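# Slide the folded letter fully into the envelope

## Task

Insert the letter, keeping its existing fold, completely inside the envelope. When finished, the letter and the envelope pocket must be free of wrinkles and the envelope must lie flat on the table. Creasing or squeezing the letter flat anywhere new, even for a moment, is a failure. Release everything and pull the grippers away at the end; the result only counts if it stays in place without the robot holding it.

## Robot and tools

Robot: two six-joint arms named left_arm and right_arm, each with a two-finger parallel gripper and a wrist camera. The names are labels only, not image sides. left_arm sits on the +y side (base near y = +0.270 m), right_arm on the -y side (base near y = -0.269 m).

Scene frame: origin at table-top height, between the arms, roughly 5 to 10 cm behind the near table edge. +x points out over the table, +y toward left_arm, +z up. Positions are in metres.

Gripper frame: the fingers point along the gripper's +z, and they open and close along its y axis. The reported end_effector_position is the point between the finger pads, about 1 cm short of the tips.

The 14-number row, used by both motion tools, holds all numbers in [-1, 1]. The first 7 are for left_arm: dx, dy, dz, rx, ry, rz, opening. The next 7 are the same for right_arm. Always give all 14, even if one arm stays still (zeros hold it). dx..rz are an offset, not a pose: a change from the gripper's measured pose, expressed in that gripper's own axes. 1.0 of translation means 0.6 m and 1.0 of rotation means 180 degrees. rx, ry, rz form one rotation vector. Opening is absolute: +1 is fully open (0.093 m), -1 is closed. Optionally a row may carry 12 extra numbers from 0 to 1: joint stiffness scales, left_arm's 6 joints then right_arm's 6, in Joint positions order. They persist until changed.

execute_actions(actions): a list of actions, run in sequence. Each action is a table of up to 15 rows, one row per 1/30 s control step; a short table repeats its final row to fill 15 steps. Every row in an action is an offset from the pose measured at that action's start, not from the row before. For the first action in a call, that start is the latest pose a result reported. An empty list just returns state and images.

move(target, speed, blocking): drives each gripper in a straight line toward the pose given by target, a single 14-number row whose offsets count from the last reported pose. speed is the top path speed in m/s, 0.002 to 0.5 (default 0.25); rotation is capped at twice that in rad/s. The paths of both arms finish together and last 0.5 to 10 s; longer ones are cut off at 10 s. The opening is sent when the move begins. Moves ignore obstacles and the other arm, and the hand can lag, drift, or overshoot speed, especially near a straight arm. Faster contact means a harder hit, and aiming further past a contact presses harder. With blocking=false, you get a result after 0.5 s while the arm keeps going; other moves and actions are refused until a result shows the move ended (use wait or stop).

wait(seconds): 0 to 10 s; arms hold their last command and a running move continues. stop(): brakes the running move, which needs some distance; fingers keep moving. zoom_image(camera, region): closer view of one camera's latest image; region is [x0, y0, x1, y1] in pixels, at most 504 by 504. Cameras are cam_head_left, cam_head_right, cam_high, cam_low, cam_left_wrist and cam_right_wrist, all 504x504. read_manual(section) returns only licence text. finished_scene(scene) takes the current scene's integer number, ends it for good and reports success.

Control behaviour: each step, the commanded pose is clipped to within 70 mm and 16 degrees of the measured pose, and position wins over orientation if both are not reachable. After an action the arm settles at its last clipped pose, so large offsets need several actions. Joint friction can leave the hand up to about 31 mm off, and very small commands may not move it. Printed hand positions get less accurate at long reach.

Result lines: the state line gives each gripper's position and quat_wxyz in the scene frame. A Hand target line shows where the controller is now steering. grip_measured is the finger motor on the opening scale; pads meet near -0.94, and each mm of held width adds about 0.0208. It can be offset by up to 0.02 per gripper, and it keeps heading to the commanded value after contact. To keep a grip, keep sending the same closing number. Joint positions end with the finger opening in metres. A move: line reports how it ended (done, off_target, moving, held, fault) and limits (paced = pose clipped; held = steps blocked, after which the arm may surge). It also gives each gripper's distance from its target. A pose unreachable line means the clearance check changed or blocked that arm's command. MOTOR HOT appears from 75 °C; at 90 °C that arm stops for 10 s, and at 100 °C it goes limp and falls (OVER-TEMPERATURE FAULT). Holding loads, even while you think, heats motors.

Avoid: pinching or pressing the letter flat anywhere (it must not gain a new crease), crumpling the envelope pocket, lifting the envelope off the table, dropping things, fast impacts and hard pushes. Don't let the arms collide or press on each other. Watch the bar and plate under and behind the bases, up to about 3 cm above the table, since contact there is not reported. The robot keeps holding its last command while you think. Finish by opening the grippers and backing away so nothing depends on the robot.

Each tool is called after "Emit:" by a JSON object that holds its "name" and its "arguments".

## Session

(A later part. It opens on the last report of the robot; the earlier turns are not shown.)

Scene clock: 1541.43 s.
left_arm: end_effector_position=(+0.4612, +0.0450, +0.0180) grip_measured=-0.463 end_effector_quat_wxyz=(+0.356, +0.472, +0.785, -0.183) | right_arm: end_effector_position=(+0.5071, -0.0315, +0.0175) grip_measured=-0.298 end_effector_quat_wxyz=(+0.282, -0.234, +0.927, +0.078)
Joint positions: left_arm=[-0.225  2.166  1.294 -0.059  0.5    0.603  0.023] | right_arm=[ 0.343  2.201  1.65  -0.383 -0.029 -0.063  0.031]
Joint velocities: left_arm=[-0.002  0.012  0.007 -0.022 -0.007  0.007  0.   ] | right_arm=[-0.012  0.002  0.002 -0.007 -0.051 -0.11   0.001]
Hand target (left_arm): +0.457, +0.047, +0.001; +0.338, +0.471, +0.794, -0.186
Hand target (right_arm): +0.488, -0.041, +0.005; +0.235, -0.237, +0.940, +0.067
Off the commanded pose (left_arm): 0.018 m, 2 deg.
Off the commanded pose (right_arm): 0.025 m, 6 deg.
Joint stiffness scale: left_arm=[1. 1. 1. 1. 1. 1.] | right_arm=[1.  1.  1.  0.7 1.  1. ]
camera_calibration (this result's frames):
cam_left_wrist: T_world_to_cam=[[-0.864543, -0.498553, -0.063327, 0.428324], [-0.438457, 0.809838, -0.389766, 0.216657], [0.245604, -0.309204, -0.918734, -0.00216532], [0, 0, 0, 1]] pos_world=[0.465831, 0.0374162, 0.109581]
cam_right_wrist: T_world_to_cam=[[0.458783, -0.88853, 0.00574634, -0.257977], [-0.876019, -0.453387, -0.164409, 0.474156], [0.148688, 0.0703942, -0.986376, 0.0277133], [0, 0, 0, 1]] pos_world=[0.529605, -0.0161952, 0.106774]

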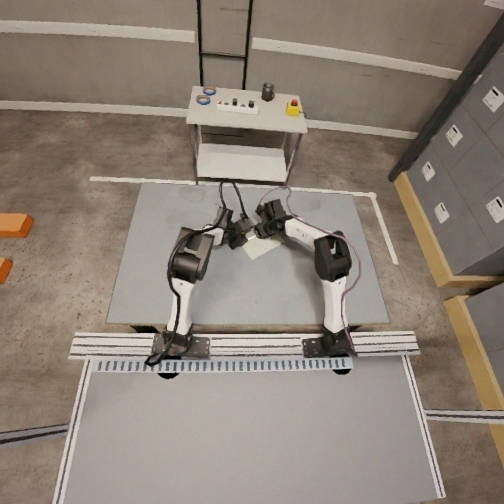

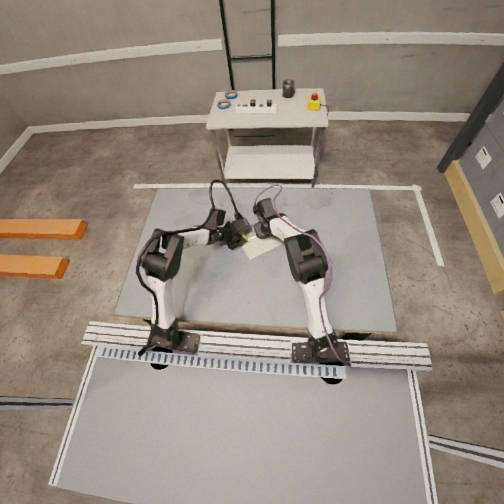

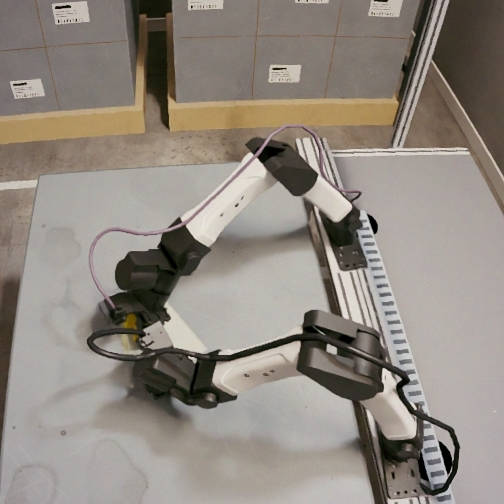

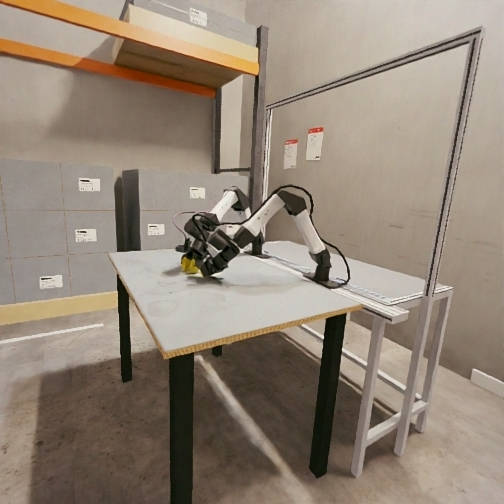

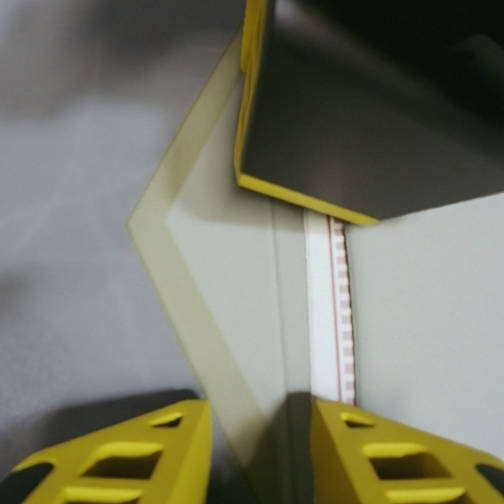

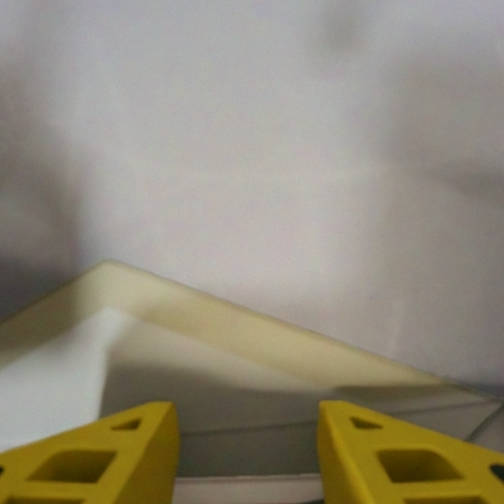

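Emit:
{"name": "execute_actions", "arguments": {"actions": [[[0.024,-0.0045,0.016,0.0053,0.009,-0.0052,-0.44,0.046,0,-0.0026,0,0.0365,0,-0.3],[0.024,-0.0045,0.016,0.0053,0.009,-0.0052,-0.42,0.046,0,-0.0026,0,0.0365,0,-0.3],[0.024,-0.0045,0.016,0.0053,0.009,-0.0052,-0.40,0.046,0,-0.0026,0,0.0365,0,-0.3],[0.024,-0.0045,0.016,0.0053,0.009,-0.0052,-0.38,0.046,0,-0.0026,0,0.0365,0,-0.3],[0.024,-0.0045,0.016,0.0053,0.009,-0.0052,-0.36,0.046,0,-0.0026,0,0.0365,0,-0.3],[0.024,-0.0045,0.016,0.0053,0.009,-0.0052,-0.34,0.046,0,-0.0026,0,0.0365,0,-0.3],[0.024,-0.0045,0.016,0.0053,0.009,-0.0052,-0.32,0.046,0,-0.0026,0,0.0365,0,-0.3],[0.024,-0.0045,0.016,0.0053,0.009,-0.0052,-0.30,0.046,0,-0.0026,0,0.0365,0,-0.3],[0.024,-0.0045,0.016,0.0053,0.009,-0.0052,-0.28,0.046,0,-0.0026,0,0.0365,0,-0.3],[0.024,-0.0045,0.016,0.0053,0.009,-0.0052,-0.26,0.046,0,-0.0026,0,0.0365,0,-0.3],[0.024,-0.0045,0.016,0.0053,0.009,-0.0052,-0.24,0.046,0,-0.0026,0,0.0365,0,-0.3],[0.024,-0.0045,0.016,0.0053,0.009,-0.0052,-0.22,0.046,0,-0.0026,0,0.0365,0,-0.3]]]}}

Scene clock: 1551.70 s.
left_arm: end_effector_position=(+0.4617, +0.0448, +0.0185) grip_measured=-0.223 end_effector_quat_wxyz=(+0.358, +0.472, +0.785, -0.182) | right_arm: end_effector_position=(+0.5071, -0.0315, +0.0175) grip_measured=-0.298 end_effector_quat_wxyz=(+0.282, -0.234, +0.927, +0.078)
Joint positions: left_arm=[-0.225  2.166  1.294 -0.056  0.5    0.603  0.035] | right_arm=[ 0.343  2.201  1.65  -0.383 -0.029 -0.063  0.031]
Joint velocities: left_arm=[-0.017 -0.007 -0.017  0.051  0.037 -0.037  0.   ] | right_arm=[-0.012  0.012  0.007 -0.081 -0.007  0.081 -0.   ]
Hand target (left_arm): +0.458, +0.047, +0.001; +0.340, +0.471, +0.793, -0.185
Hand target (right_arm): +0.487, -0.042, +0.004; +0.231, -0.237, +0.941, +0.066
Off the commanded pose (left_arm): 0.018 m, 2 deg.
Off the commanded pose (right_arm): 0.028 m, 7 deg.
Joint stiffness scale: left_arm=[1. 1. 1. 1. 1. 1.] | right_arm=[1.  1.  1.  0.7 1.  1. ]
camera_calibration (this result's frames):
cam_left_wrist: T_world_to_cam=[[-0.864351, -0.498618, -0.0654008, 0.428661], [-0.437324, 0.809484, -0.39177, 0.216697], [0.248285, -0.310026, -0.917736, -0.003162], [0, 0, 0, 1]] pos_world=[0.466066, 0.0373453, 0.110028]
cam_right_wrist: T_world_to_cam=[[0.458793, -0.888524, 0.00572818, -0.257977], [-0.876072, -0.453421, -0.164033, 0.474091], [0.148345, 0.0702391, -0.986438, 0.0278451], [0, 0, 0, 1]] pos_world=[0.529565, -0.0162116, 0.106712]

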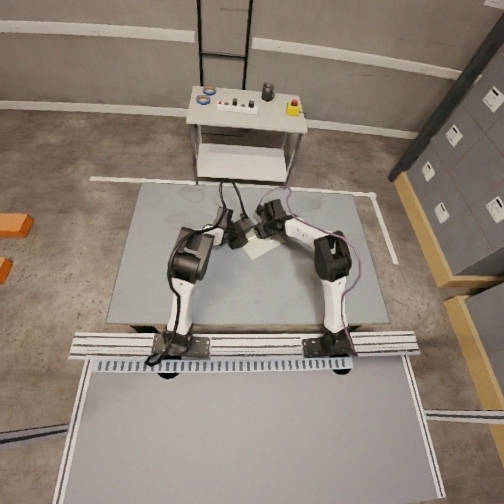

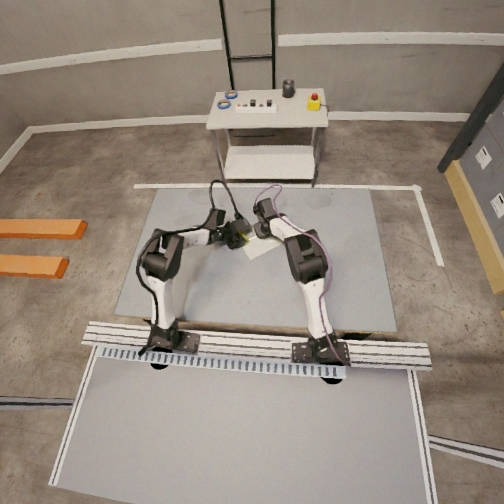

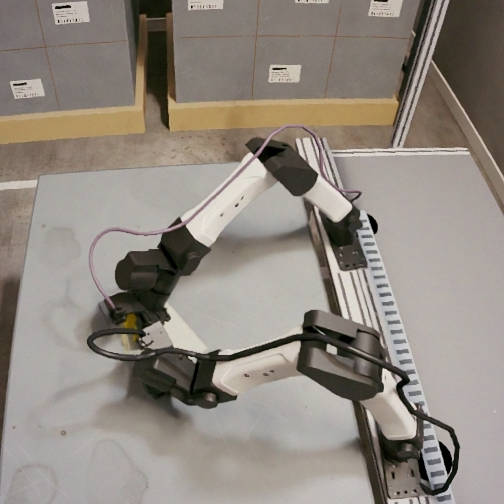

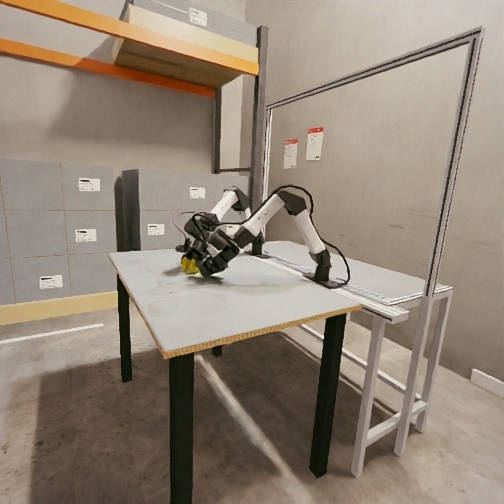

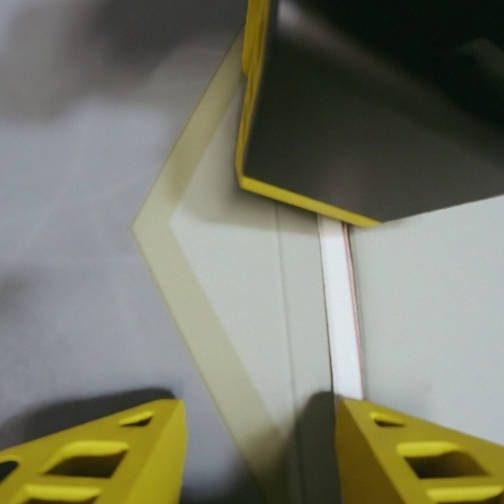

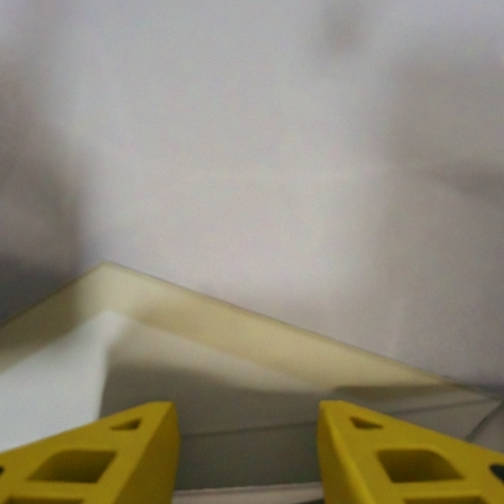

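Emit:
{"name": "execute_actions", "arguments": {"actions": [[[0.024,-0.0045,0.016,0.0053,0.009,-0.0052,-0.205,0.046,0,-0.0026,0,0.0365,0,-0.3],[0.024,-0.0045,0.016,0.0053,0.009,-0.0052,-0.19,0.046,0,-0.0026,0,0.0365,0,-0.3],[0.024,-0.0045,0.016,0.0053,0.009,-0.0052,-0.175,0.046,0,-0.0026,0,0.0365,0,-0.3],[0.024,-0.0045,0.016,0.0053,0.009,-0.0052,-0.16,0.046,0,-0.0026,0,0.0365,0,-0.3],[0.024,-0.0045,0.016,0.0053,0.009,-0.0052,-0.145,0.046,0,-0.0026,0,0.0365,0,-0.3],[0.024,-0.0045,0.016,0.0053,0.009,-0.0052,-0.13,0.046,0,-0.0026,0,0.0365,0,-0.3],[0.024,-0.0045,0.016,0.0053,0.009,-0.0052,-0.115,0.046,0,-0.0026,0,0.0365,0,-0.3]]]}}

Scene clock: 1557.70 s.
left_arm: end_effector_position=(+0.4620, +0.0447, +0.0187) grip_measured=-0.118 end_effector_quat_wxyz=(+0.359, +0.472, +0.784, -0.182) | right_arm: end_effector_position=(+0.5071, -0.0315, +0.0175) grip_measured=-0.298 end_effector_quat_wxyz=(+0.282, -0.234, +0.927, +0.078)
Joint positions: left_arm=[-0.225  2.166  1.294 -0.054  0.5    0.603  0.04 ] | right_arm=[ 0.343  2.201  1.65  -0.383 -0.029 -0.063  0.031]
Joint velocities: left_arm=[ 0.017  0.007  0.007  0.022 -0.022  0.037 -0.001] | right_arm=[-0.017  0.002 -0.007 -0.037 -0.022  0.007  0.   ]
Hand target (left_arm): +0.459, +0.047, +0.002; +0.341, +0.471, +0.792, -0.185
Hand target (right_arm): +0.487, -0.042, +0.004; +0.230, -0.237, +0.941, +0.066
Off the commanded pose (left_arm): 0.018 m, 2 deg.
Off the commanded pose (right_arm): 0.028 m, 7 deg.
Joint stiffness scale: left_arm=[1. 1. 1. 1. 1. 1.] | right_arm=[1.  1.  1.  0.7 1.  1. ]
camera_calibration (this result's frames):
cam_left_wrist: T_world_to_cam=[[-0.864228, -0.49866, -0.0666966, 0.428871], [-0.436613, 0.809261, -0.393021, 0.216721], [0.249959, -0.310539, -0.917107, -0.00378531], [0, 0, 0, 1]] pos_world=[0.466211, 0.0373012, 0.110309]
cam_right_wrist: T_world_to_cam=[[0.458793, -0.888524, 0.00572818, -0.257977], [-0.876072, -0.453421, -0.164033, 0.474091], [0.148345, 0.0702391, -0.986438, 0.0278451], [0, 0, 0, 1]] pos_world=[0.529565, -0.0162116, 0.106712]

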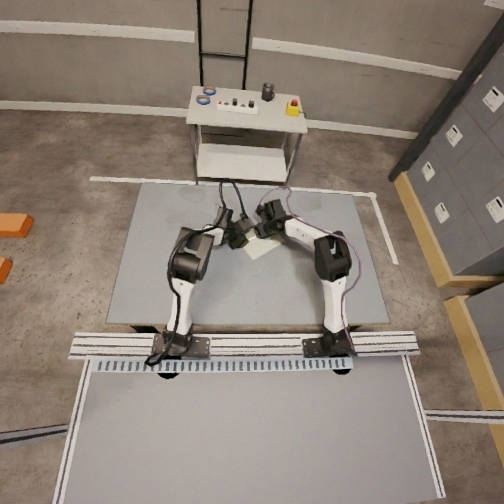

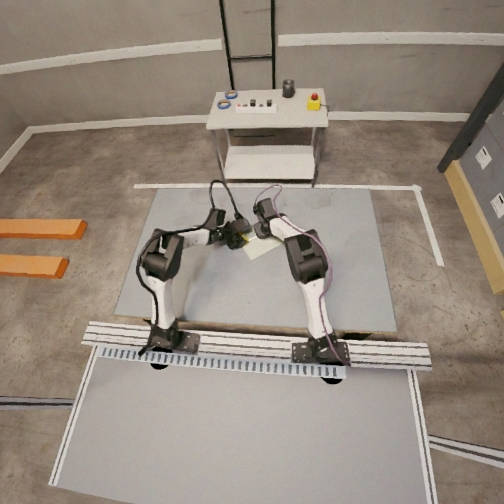

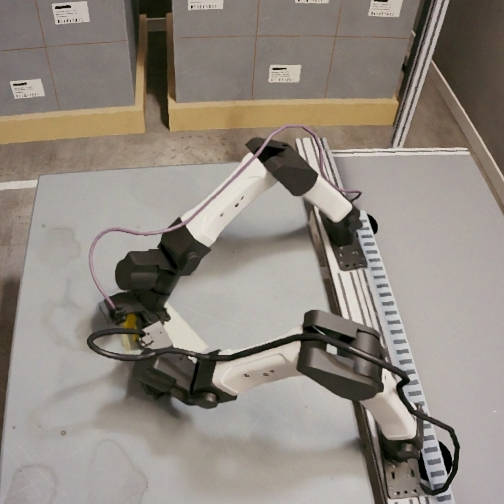

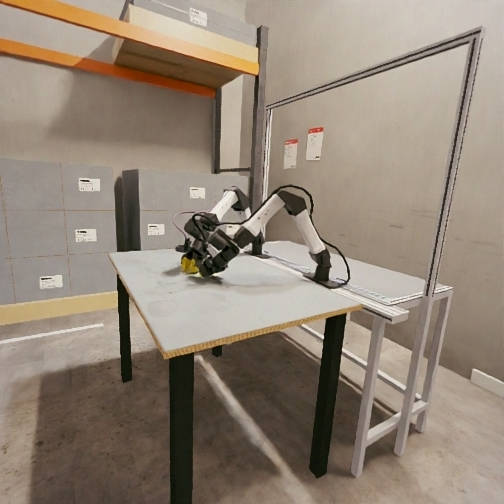

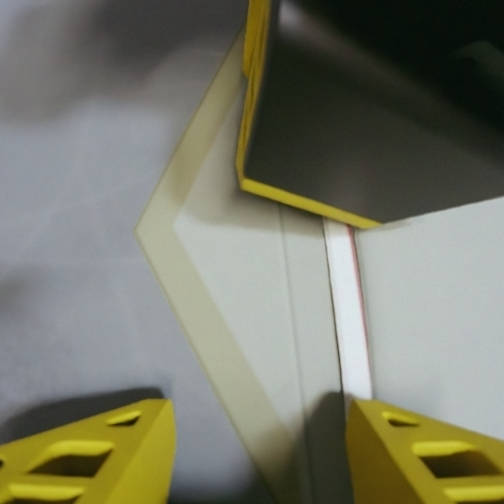

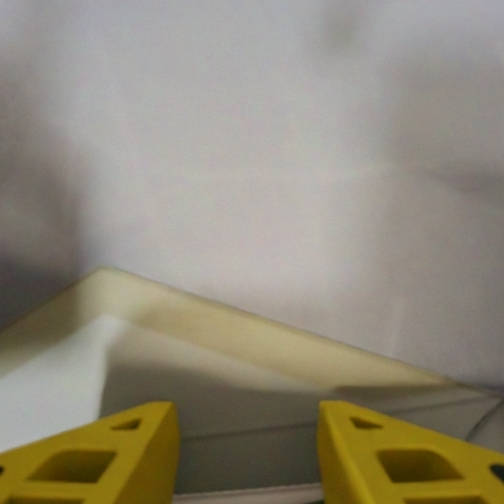

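Emit:
{"name": "execute_actions", "arguments": {"actions": [[[0.012,-0.002,0.008,0.0026,0.0045,-0.0026,-0.115,0.046,0,-0.0026,0,0.0365,0,-0.3],[0,0,0,0,0,0,-0.115,0.046,0,-0.0026,0,0.0365,0,-0.3],[-0.01,0.002,-0.007,-0.0024,-0.0035,0.0023,-0.115,0.046,0,-0.0026,0,0.0365,0,-0.3],[-0.02,0.004,-0.014,-0.0047,-0.007,0.0046,-0.115,0.046,0,-0.0026,0,0.0365,0,-0.3],[-0.03,0.006,-0.021,-0.0071,-0.0104,0.0069,-0.115,0.046,0,-0.0026,0,0.0365,0,-0.3],[-0.04,0.008,-0.028,-0.0095,-0.014,0.0092,-0.115,0.03,0,-0.001,0,0.024,0,-0.3],[-0.05,0.01,-0.035,-0.0118,-0.0174,0.0115,-0.115,0.015,0,0,0,0.012,0,-0.3],[-0.058,0.012,-0.042,-0.0142,-0.0208,0.0138,-0.115,0,0,0,0,0,0,-0.3,1,1,1,1,1,1,1,1,1,1,1,1],[-0.058,0.012,-0.042,-0.0142,-0.0208,0.0138,-0.115,-0.012,0,-0.0005,0,-0.01,0,-0.3],[-0.058,0.012,-0.042,-0.0142,-0.0208,0.0138,-0.115,-0.024,0,-0.001,0,-0.019,0,-0.3],[-0.058,0.012,-0.042,-0.0142,-0.0208,0.0138,-0.115,-0.036,0,-0.002,0,-0.029,0,-0.3],[-0.058,0.012,-0.042,-0.0142,-0.0208,0.0138,-0.115,-0.048,0,-0.003,0,-0.038,0,-0.3],[-0.058,0.012,-0.042,-0.0142,-0.0208,0.0138,-0.115,-0.06,0,-0.0045,0,-0.048,0,-0.3]]]}}

Emit:
{"name": "move", "arguments": {"target": [-0.05,-0.1,-0.3,0,0,0,-0.115,-0.04,-0.04,-0.48,0,0,0,-0.3], "speed": 0.3}}

Scene clock: 1568.27 s.
left_arm: end_effector_position=(+0.4664, +0.0435, +0.0529) grip_measured=-0.117 end_effector_quat_wxyz=(+0.389, +0.474, +0.770, -0.174) | right_arm: end_effector_position=(+0.5232, -0.0245, +0.0305) grip_measured=-0.298 end_effector_quat_wxyz=(+0.324, -0.230, +0.914, +0.085)
Joint positions: left_arm=[-0.225  2.096  1.294 -0.056  0.5    0.603  0.04 ] | right_arm=[ 0.343  2.201  1.65  -0.293 -0.029 -0.063  0.031]
Joint velocities: left_arm=[-0.002  0.012 -0.007 -0.022  0.022  0.022 -0.001] | right_arm=[-0.007 -0.007  0.002  0.403 -0.022 -0.095  0.   ]
Hand target (left_arm): +0.468, +0.042, +0.061; +0.398, +0.475, +0.766, -0.172
Hand target (right_arm): +0.531, -0.019, +0.040; +0.350, -0.228, +0.904, +0.094
Off the commanded pose (left_arm): 0.009 m, 1 deg.
Off the commanded pose (right_arm): 0.014 m, 3 deg.
Joint stiffness scale: left_arm=[1. 1. 1. 1. 1. 1.] | right_arm=[1. 1. 1. 1. 1. 1.]
camera_calibration (this result's frames):
cam_left_wrist: T_world_to_cam=[[-0.85827, -0.500628, -0.112886, 0.434065], [-0.409677, 0.800843, -0.436824, 0.223209], [0.309091, -0.328667, -0.892436, -0.00198612], [0, 0, 0, 1]] pos_world=[0.464602, 0.0378968, 0.144731]
cam_right_wrist: T_world_to_cam=[[0.456206, -0.889819, 0.00990308, -0.258009], [-0.859932, -0.443691, -0.252301, 0.488048], [0.228896, 0.106585, -0.967598, -0.00403668], [0, 0, 0, 1]] pos_world=[0.538318, -0.0126088, 0.121784]

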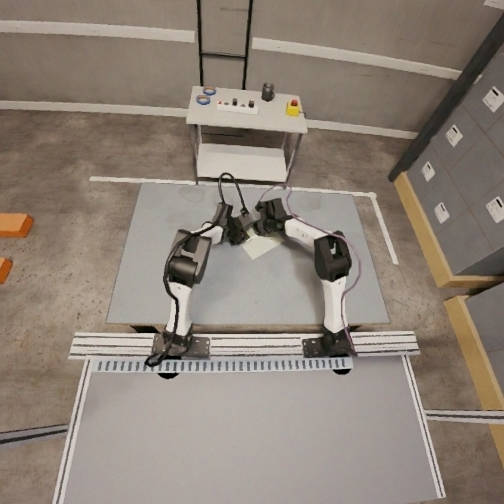

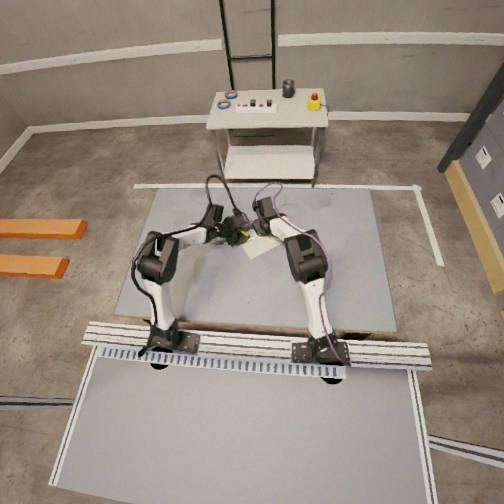

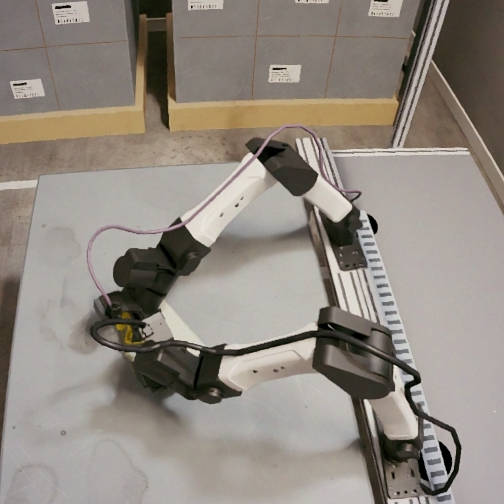

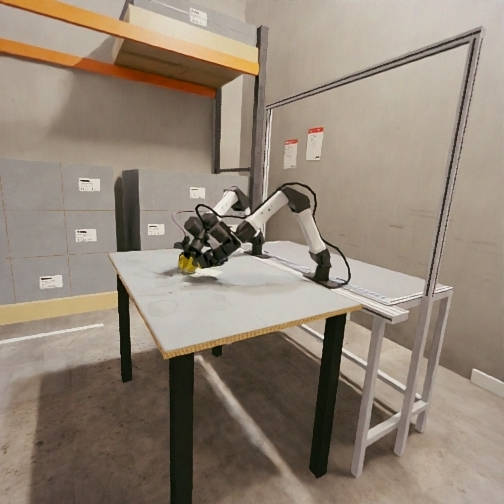

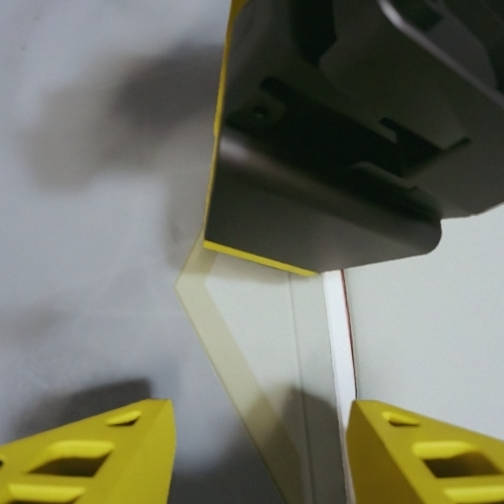

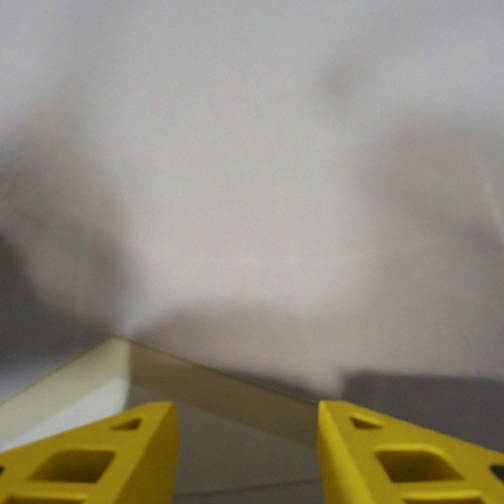

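Scene clock: 1570.00 s.
left_arm: end_effector_position=(+0.3449, +0.1050, +0.1827) grip_measured=-0.117 end_effector_quat_wxyz=(+0.391, +0.475, +0.769, -0.171) | right_arm: end_effector_position=(+0.3947, -0.1201, +0.2678) grip_measured=-0.298 end_effector_quat_wxyz=(+0.329, -0.226, +0.913, +0.082)
Joint positions: left_arm=[-0.148  1.452  1.087 -0.522  0.545  0.675  0.04 ] | right_arm=[ 0.256  1.561  1.736 -1.014 -0.078 -0.123  0.031]
Joint velocities: left_arm=[-0.007 -0.007  0.007  0.007 -0.022  0.139  0.001] | right_arm=[-0.007  0.012 -0.012  0.081  0.022 -0.007  0.   ]
Hand target (left_arm): +0.341, +0.109, +0.181; +0.389, +0.474, +0.770, -0.174
Hand target (right_arm): +0.393, -0.121, +0.269; +0.325, -0.230, +0.913, +0.085
Off the commanded pose (left_arm): 0.006 m, 1 deg.
Off the commanded pose (right_arm): 0.006 m, 1 deg.
Joint stiffness scale: left_arm=[1. 1. 1. 1. 1. 1.] | right_arm=[1. 1. 1. 1. 1. 1.]
move: done
camera_calibration (this result's frames):
cam_left_wrist: T_world_to_cam=[[-0.856792, -0.50115, -0.121477, 0.376365], [-0.406965, 0.801828, -0.437552, 0.179954], [0.316683, -0.325454, -0.89095, 0.168321], [0, 0, 0, 1]] pos_world=[0.342397, 0.0991041, 0.274425]
cam_right_wrist: T_world_to_cam=[[0.446886, -0.894469, 0.0147532, -0.285002], [-0.862182, -0.435036, -0.259586, 0.398838], [0.23861, 0.103285, -0.965607, 0.260481], [0, 0, 0, 1]] pos_world=[0.409081, -0.10832, 0.35926]

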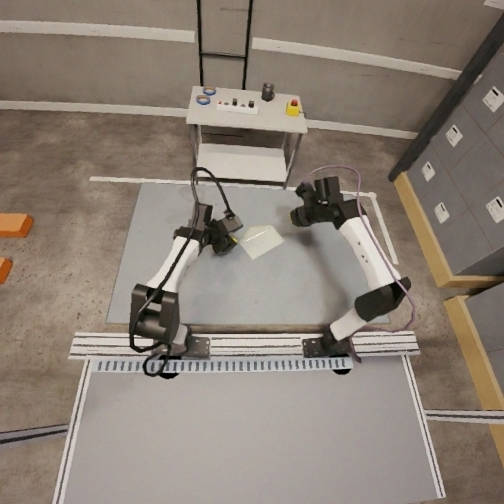

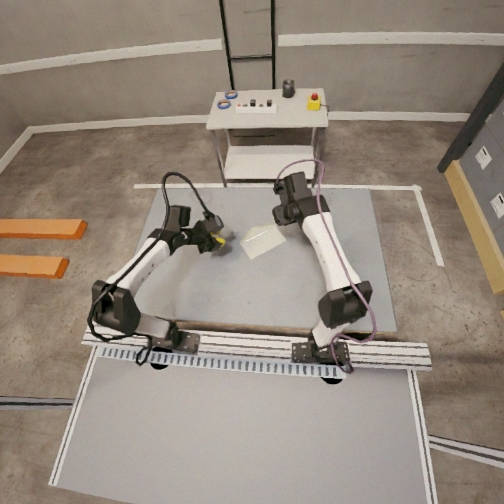

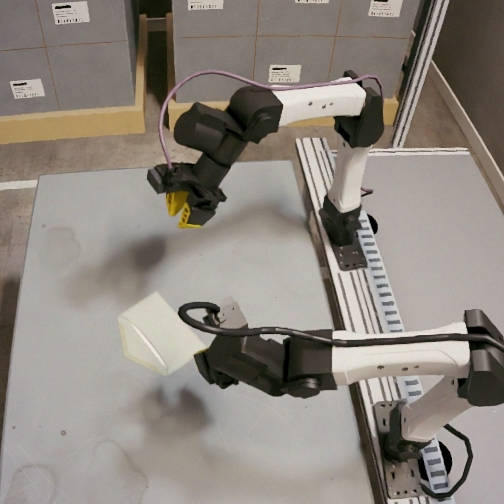

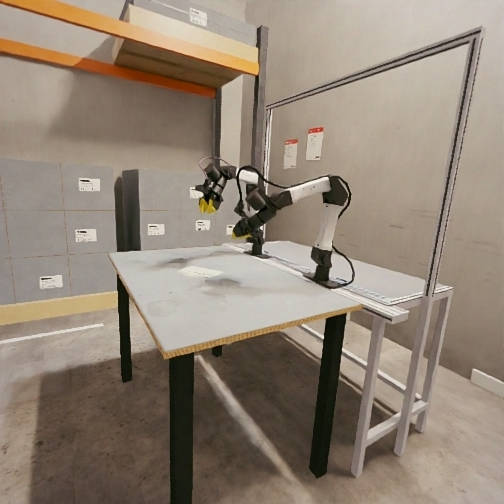

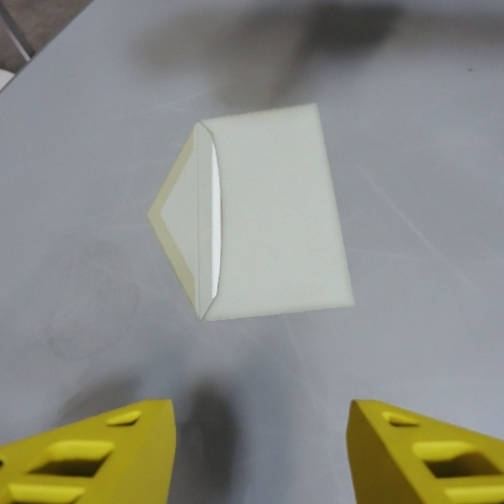

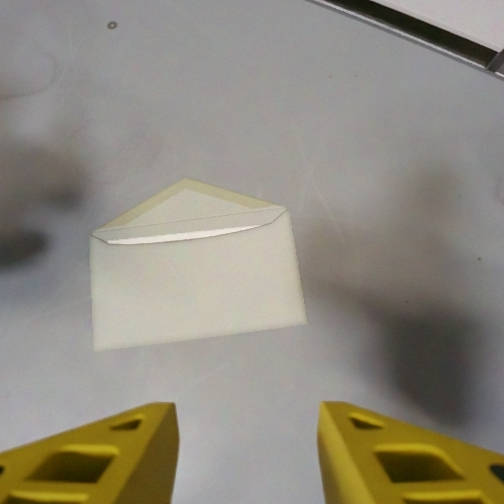

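Emit:
{"name": "zoom_image", "arguments": {"camera": "cam_right_wrist", "region": [75, 165, 320, 360]}}

Emit:
{"name": "zoom_image", "arguments": {"camera": "cam_left_wrist", "region": [135, 90, 370, 330]}}

Region (75, 165, 320, 360) of cam_right_wrist's 504x504 image, scaled by 2.057, with more detail than that image has; it fills the top 401 rows of this view, and the rest is white.

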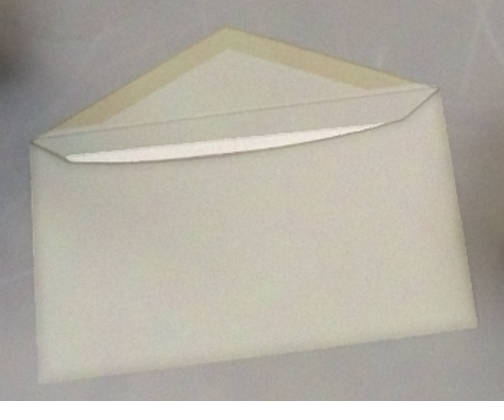

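Region (135, 90, 370, 330) of cam_left_wrist's 504x504 image, scaled by 2.100, with more detail than that image has; it fills the left 494 columns of this view, and the rest is white.

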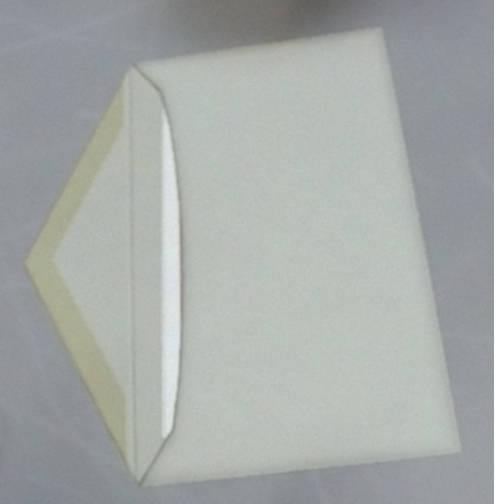

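Emit:
{"name": "move", "arguments": {"target": [0.0438,0.0167,0.3057,0.0218,0.0021,-0.0559,0.31,0.0232,0.0458,0.4758,-0.0022,-0.0102,-0.0015,-0.3], "speed": 0.3}}

Scene clock: 1614.00 s.
left_arm: end_effector_position=(+0.4197, +0.0194, +0.0430) grip_measured=+0.308 end_effector_quat_wxyz=(+0.338, +0.418, +0.810, -0.234) | right_arm: end_effector_position=(+0.5288, -0.0250, +0.0345) grip_measured=-0.298 end_effector_quat_wxyz=(+0.336, -0.230, +0.909, +0.088)
Joint positions: left_arm=[-0.299  2.031  1.18  -0.054  0.51   0.388  0.06 ] | right_arm=[ 0.337  2.201  1.651 -0.268 -0.035 -0.069  0.031]
Joint velocities: left_arm=[-0.032  0.002 -0.002  0.051 -0.037  0.022 -0.   ] | right_arm=[ 0.007  0.012 -0.012 -0.066 -0.037 -0.081 -0.001]
Hand target (left_arm): +0.430, +0.012, +0.050; +0.355, +0.420, +0.804, -0.229
Hand target (right_arm): +0.532, -0.019, +0.038; +0.342, -0.228, +0.907, +0.089
Off the commanded pose (left_arm): 0.014 m, 2 deg.
Off the commanded pose (right_arm): 0.011 m, 1 deg.
Joint stiffness scale: left_arm=[1. 1. 1. 1. 1. 1.] | right_arm=[1. 1. 1. 1. 1. 1.]
move: off_target (left_arm, right_arm)
camera_calibration (this result's frames):
cam_left_wrist: T_world_to_cam=[[-0.829314, -0.552592, 0.0829528, 0.361315], [-0.534671, 0.741597, -0.405166, 0.27128], [0.162374, -0.380363, -0.910472, 0.0589797], [0, 0, 0, 1]] pos_world=[0.435112, 0.0209124, 0.133641]
cam_right_wrist: T_world_to_cam=[[0.457263, -0.889274, 0.0101272, -0.261597], [-0.853186, -0.441864, -0.277182, 0.491022], [0.250966, 0.118105, -0.960764, -0.0129807], [0, 0, 0, 1]] pos_world=[0.541809, -0.0141334, 0.12628]

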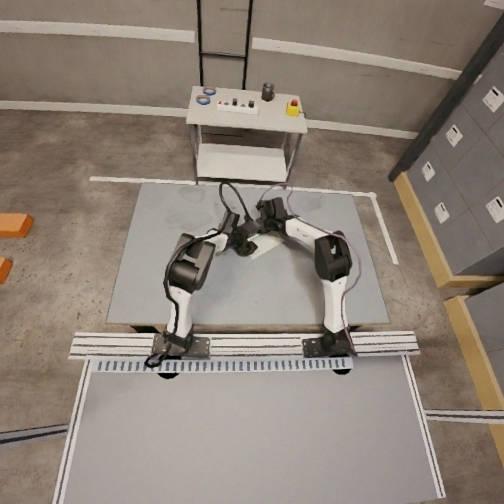

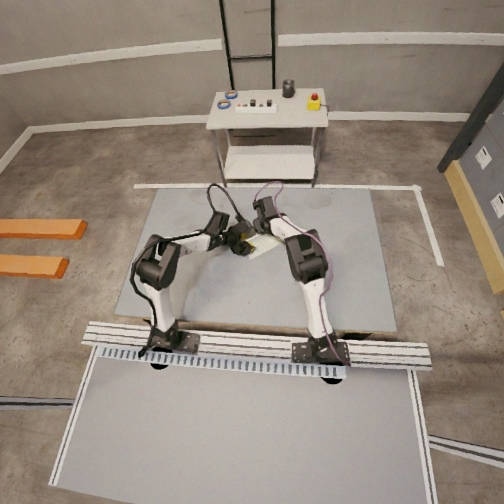

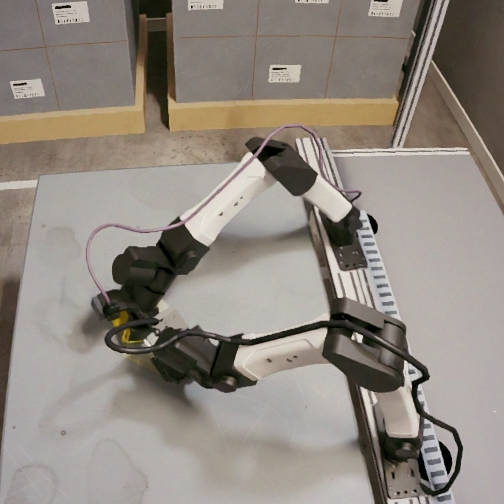

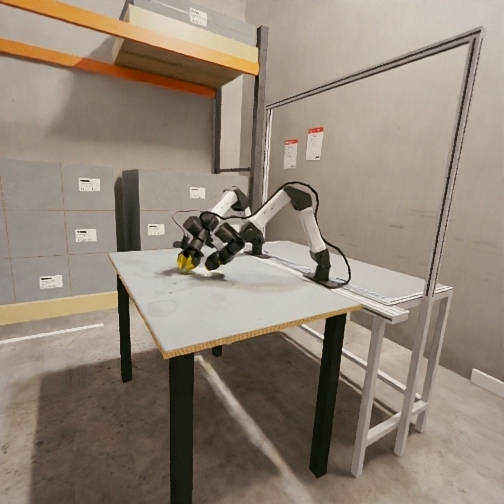

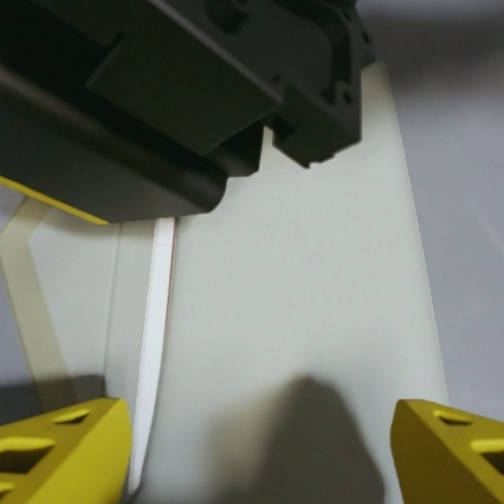

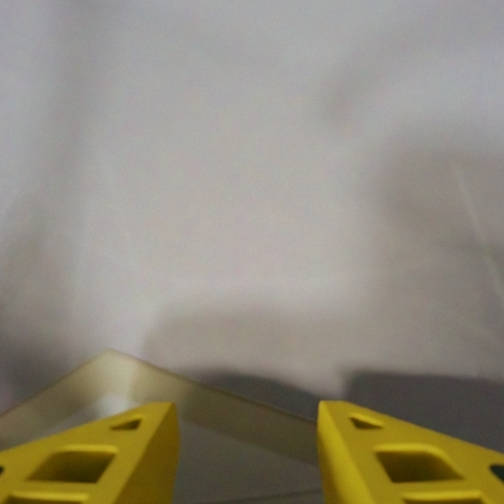

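Emit:
{"name": "execute_actions", "arguments": {"actions": []}}

Scene clock: 1630.90 s.
left_arm: end_effector_position=(+0.4199, +0.0194, +0.0431) grip_measured=+0.308 end_effector_quat_wxyz=(+0.338, +0.418, +0.810, -0.234) | right_arm: end_effector_position=(+0.5289, -0.0250, +0.0345) grip_measured=-0.298 end_effector_quat_wxyz=(+0.336, -0.230, +0.909, +0.088)
Joint positions: left_arm=[-0.299  2.031  1.18  -0.053  0.51   0.387  0.06 ] | right_arm=[ 0.337  2.201  1.651 -0.268 -0.035 -0.069  0.031]
Joint velocities: left_arm=[-0.002  0.012 -0.012 -0.051 -0.037 -0.037 -0.001] | right_arm=[-0.007 -0.022 -0.017 -0.051 -0.081  0.066 -0.001]
Hand target (left_arm): +0.430, +0.012, +0.050; +0.355, +0.420, +0.804, -0.229
Hand target (right_arm): +0.532, -0.019, +0.038; +0.342, -0.228, +0.907, +0.089
Off the commanded pose (left_arm): 0.014 m, 2 deg.
Off the commanded pose (right_arm): 0.011 m, 1 deg.
Joint stiffness scale: left_arm=[1. 1. 1. 1. 1. 1.] | right_arm=[1. 1. 1. 1. 1. 1.]
camera_calibration (this result's frames):
cam_left_wrist: T_world_to_cam=[[-0.828923, -0.553193, 0.0828474, 0.36129], [-0.535104, 0.741082, -0.405538, 0.271609], [0.162944, -0.380492, -0.910316, 0.0587879], [0, 0, 0, 1]] pos_world=[0.435241, 0.0209473, 0.133731]
cam_right_wrist: T_world_to_cam=[[0.456786, -0.889519, 0.0101681, -0.261416], [-0.853425, -0.441419, -0.277155, 0.491155], [0.251023, 0.117923, -0.960771, -0.0130184], [0, 0, 0, 1]] pos_world=[0.541843, -0.0141938, 0.126276]

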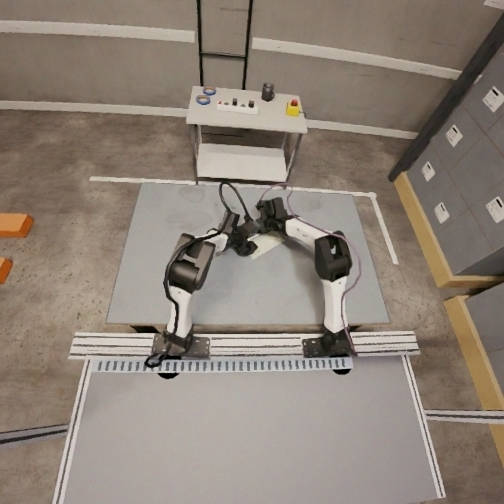

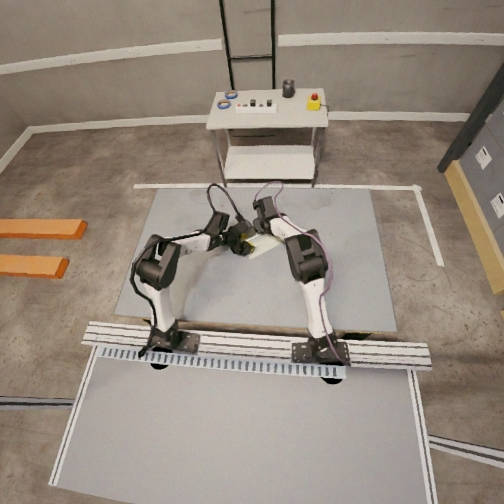

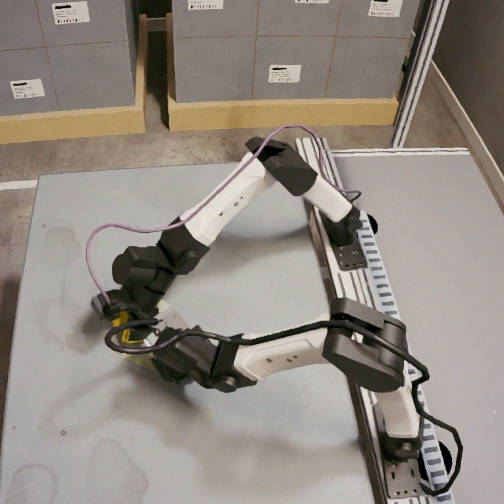

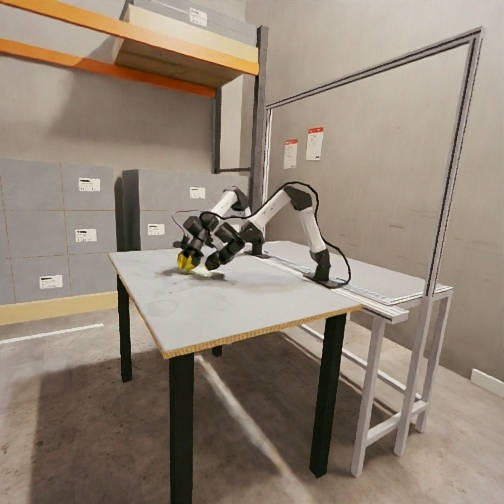

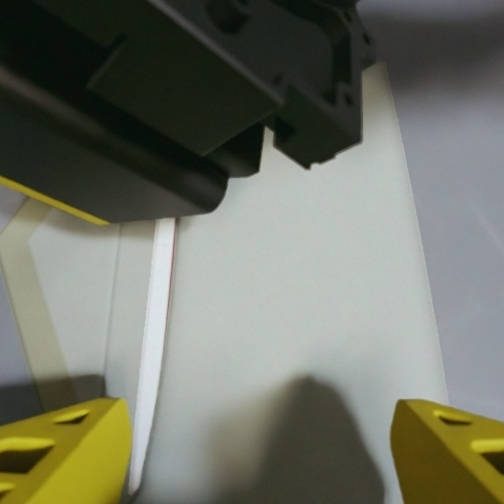

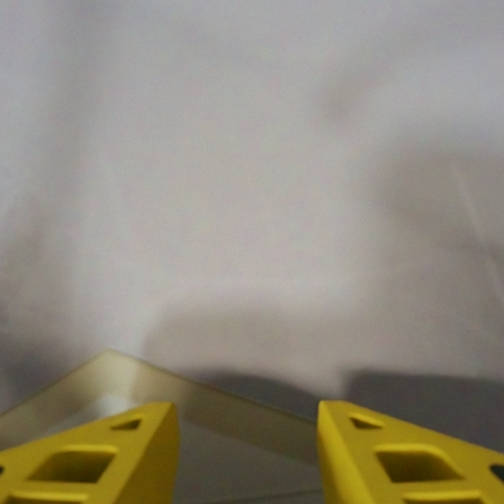

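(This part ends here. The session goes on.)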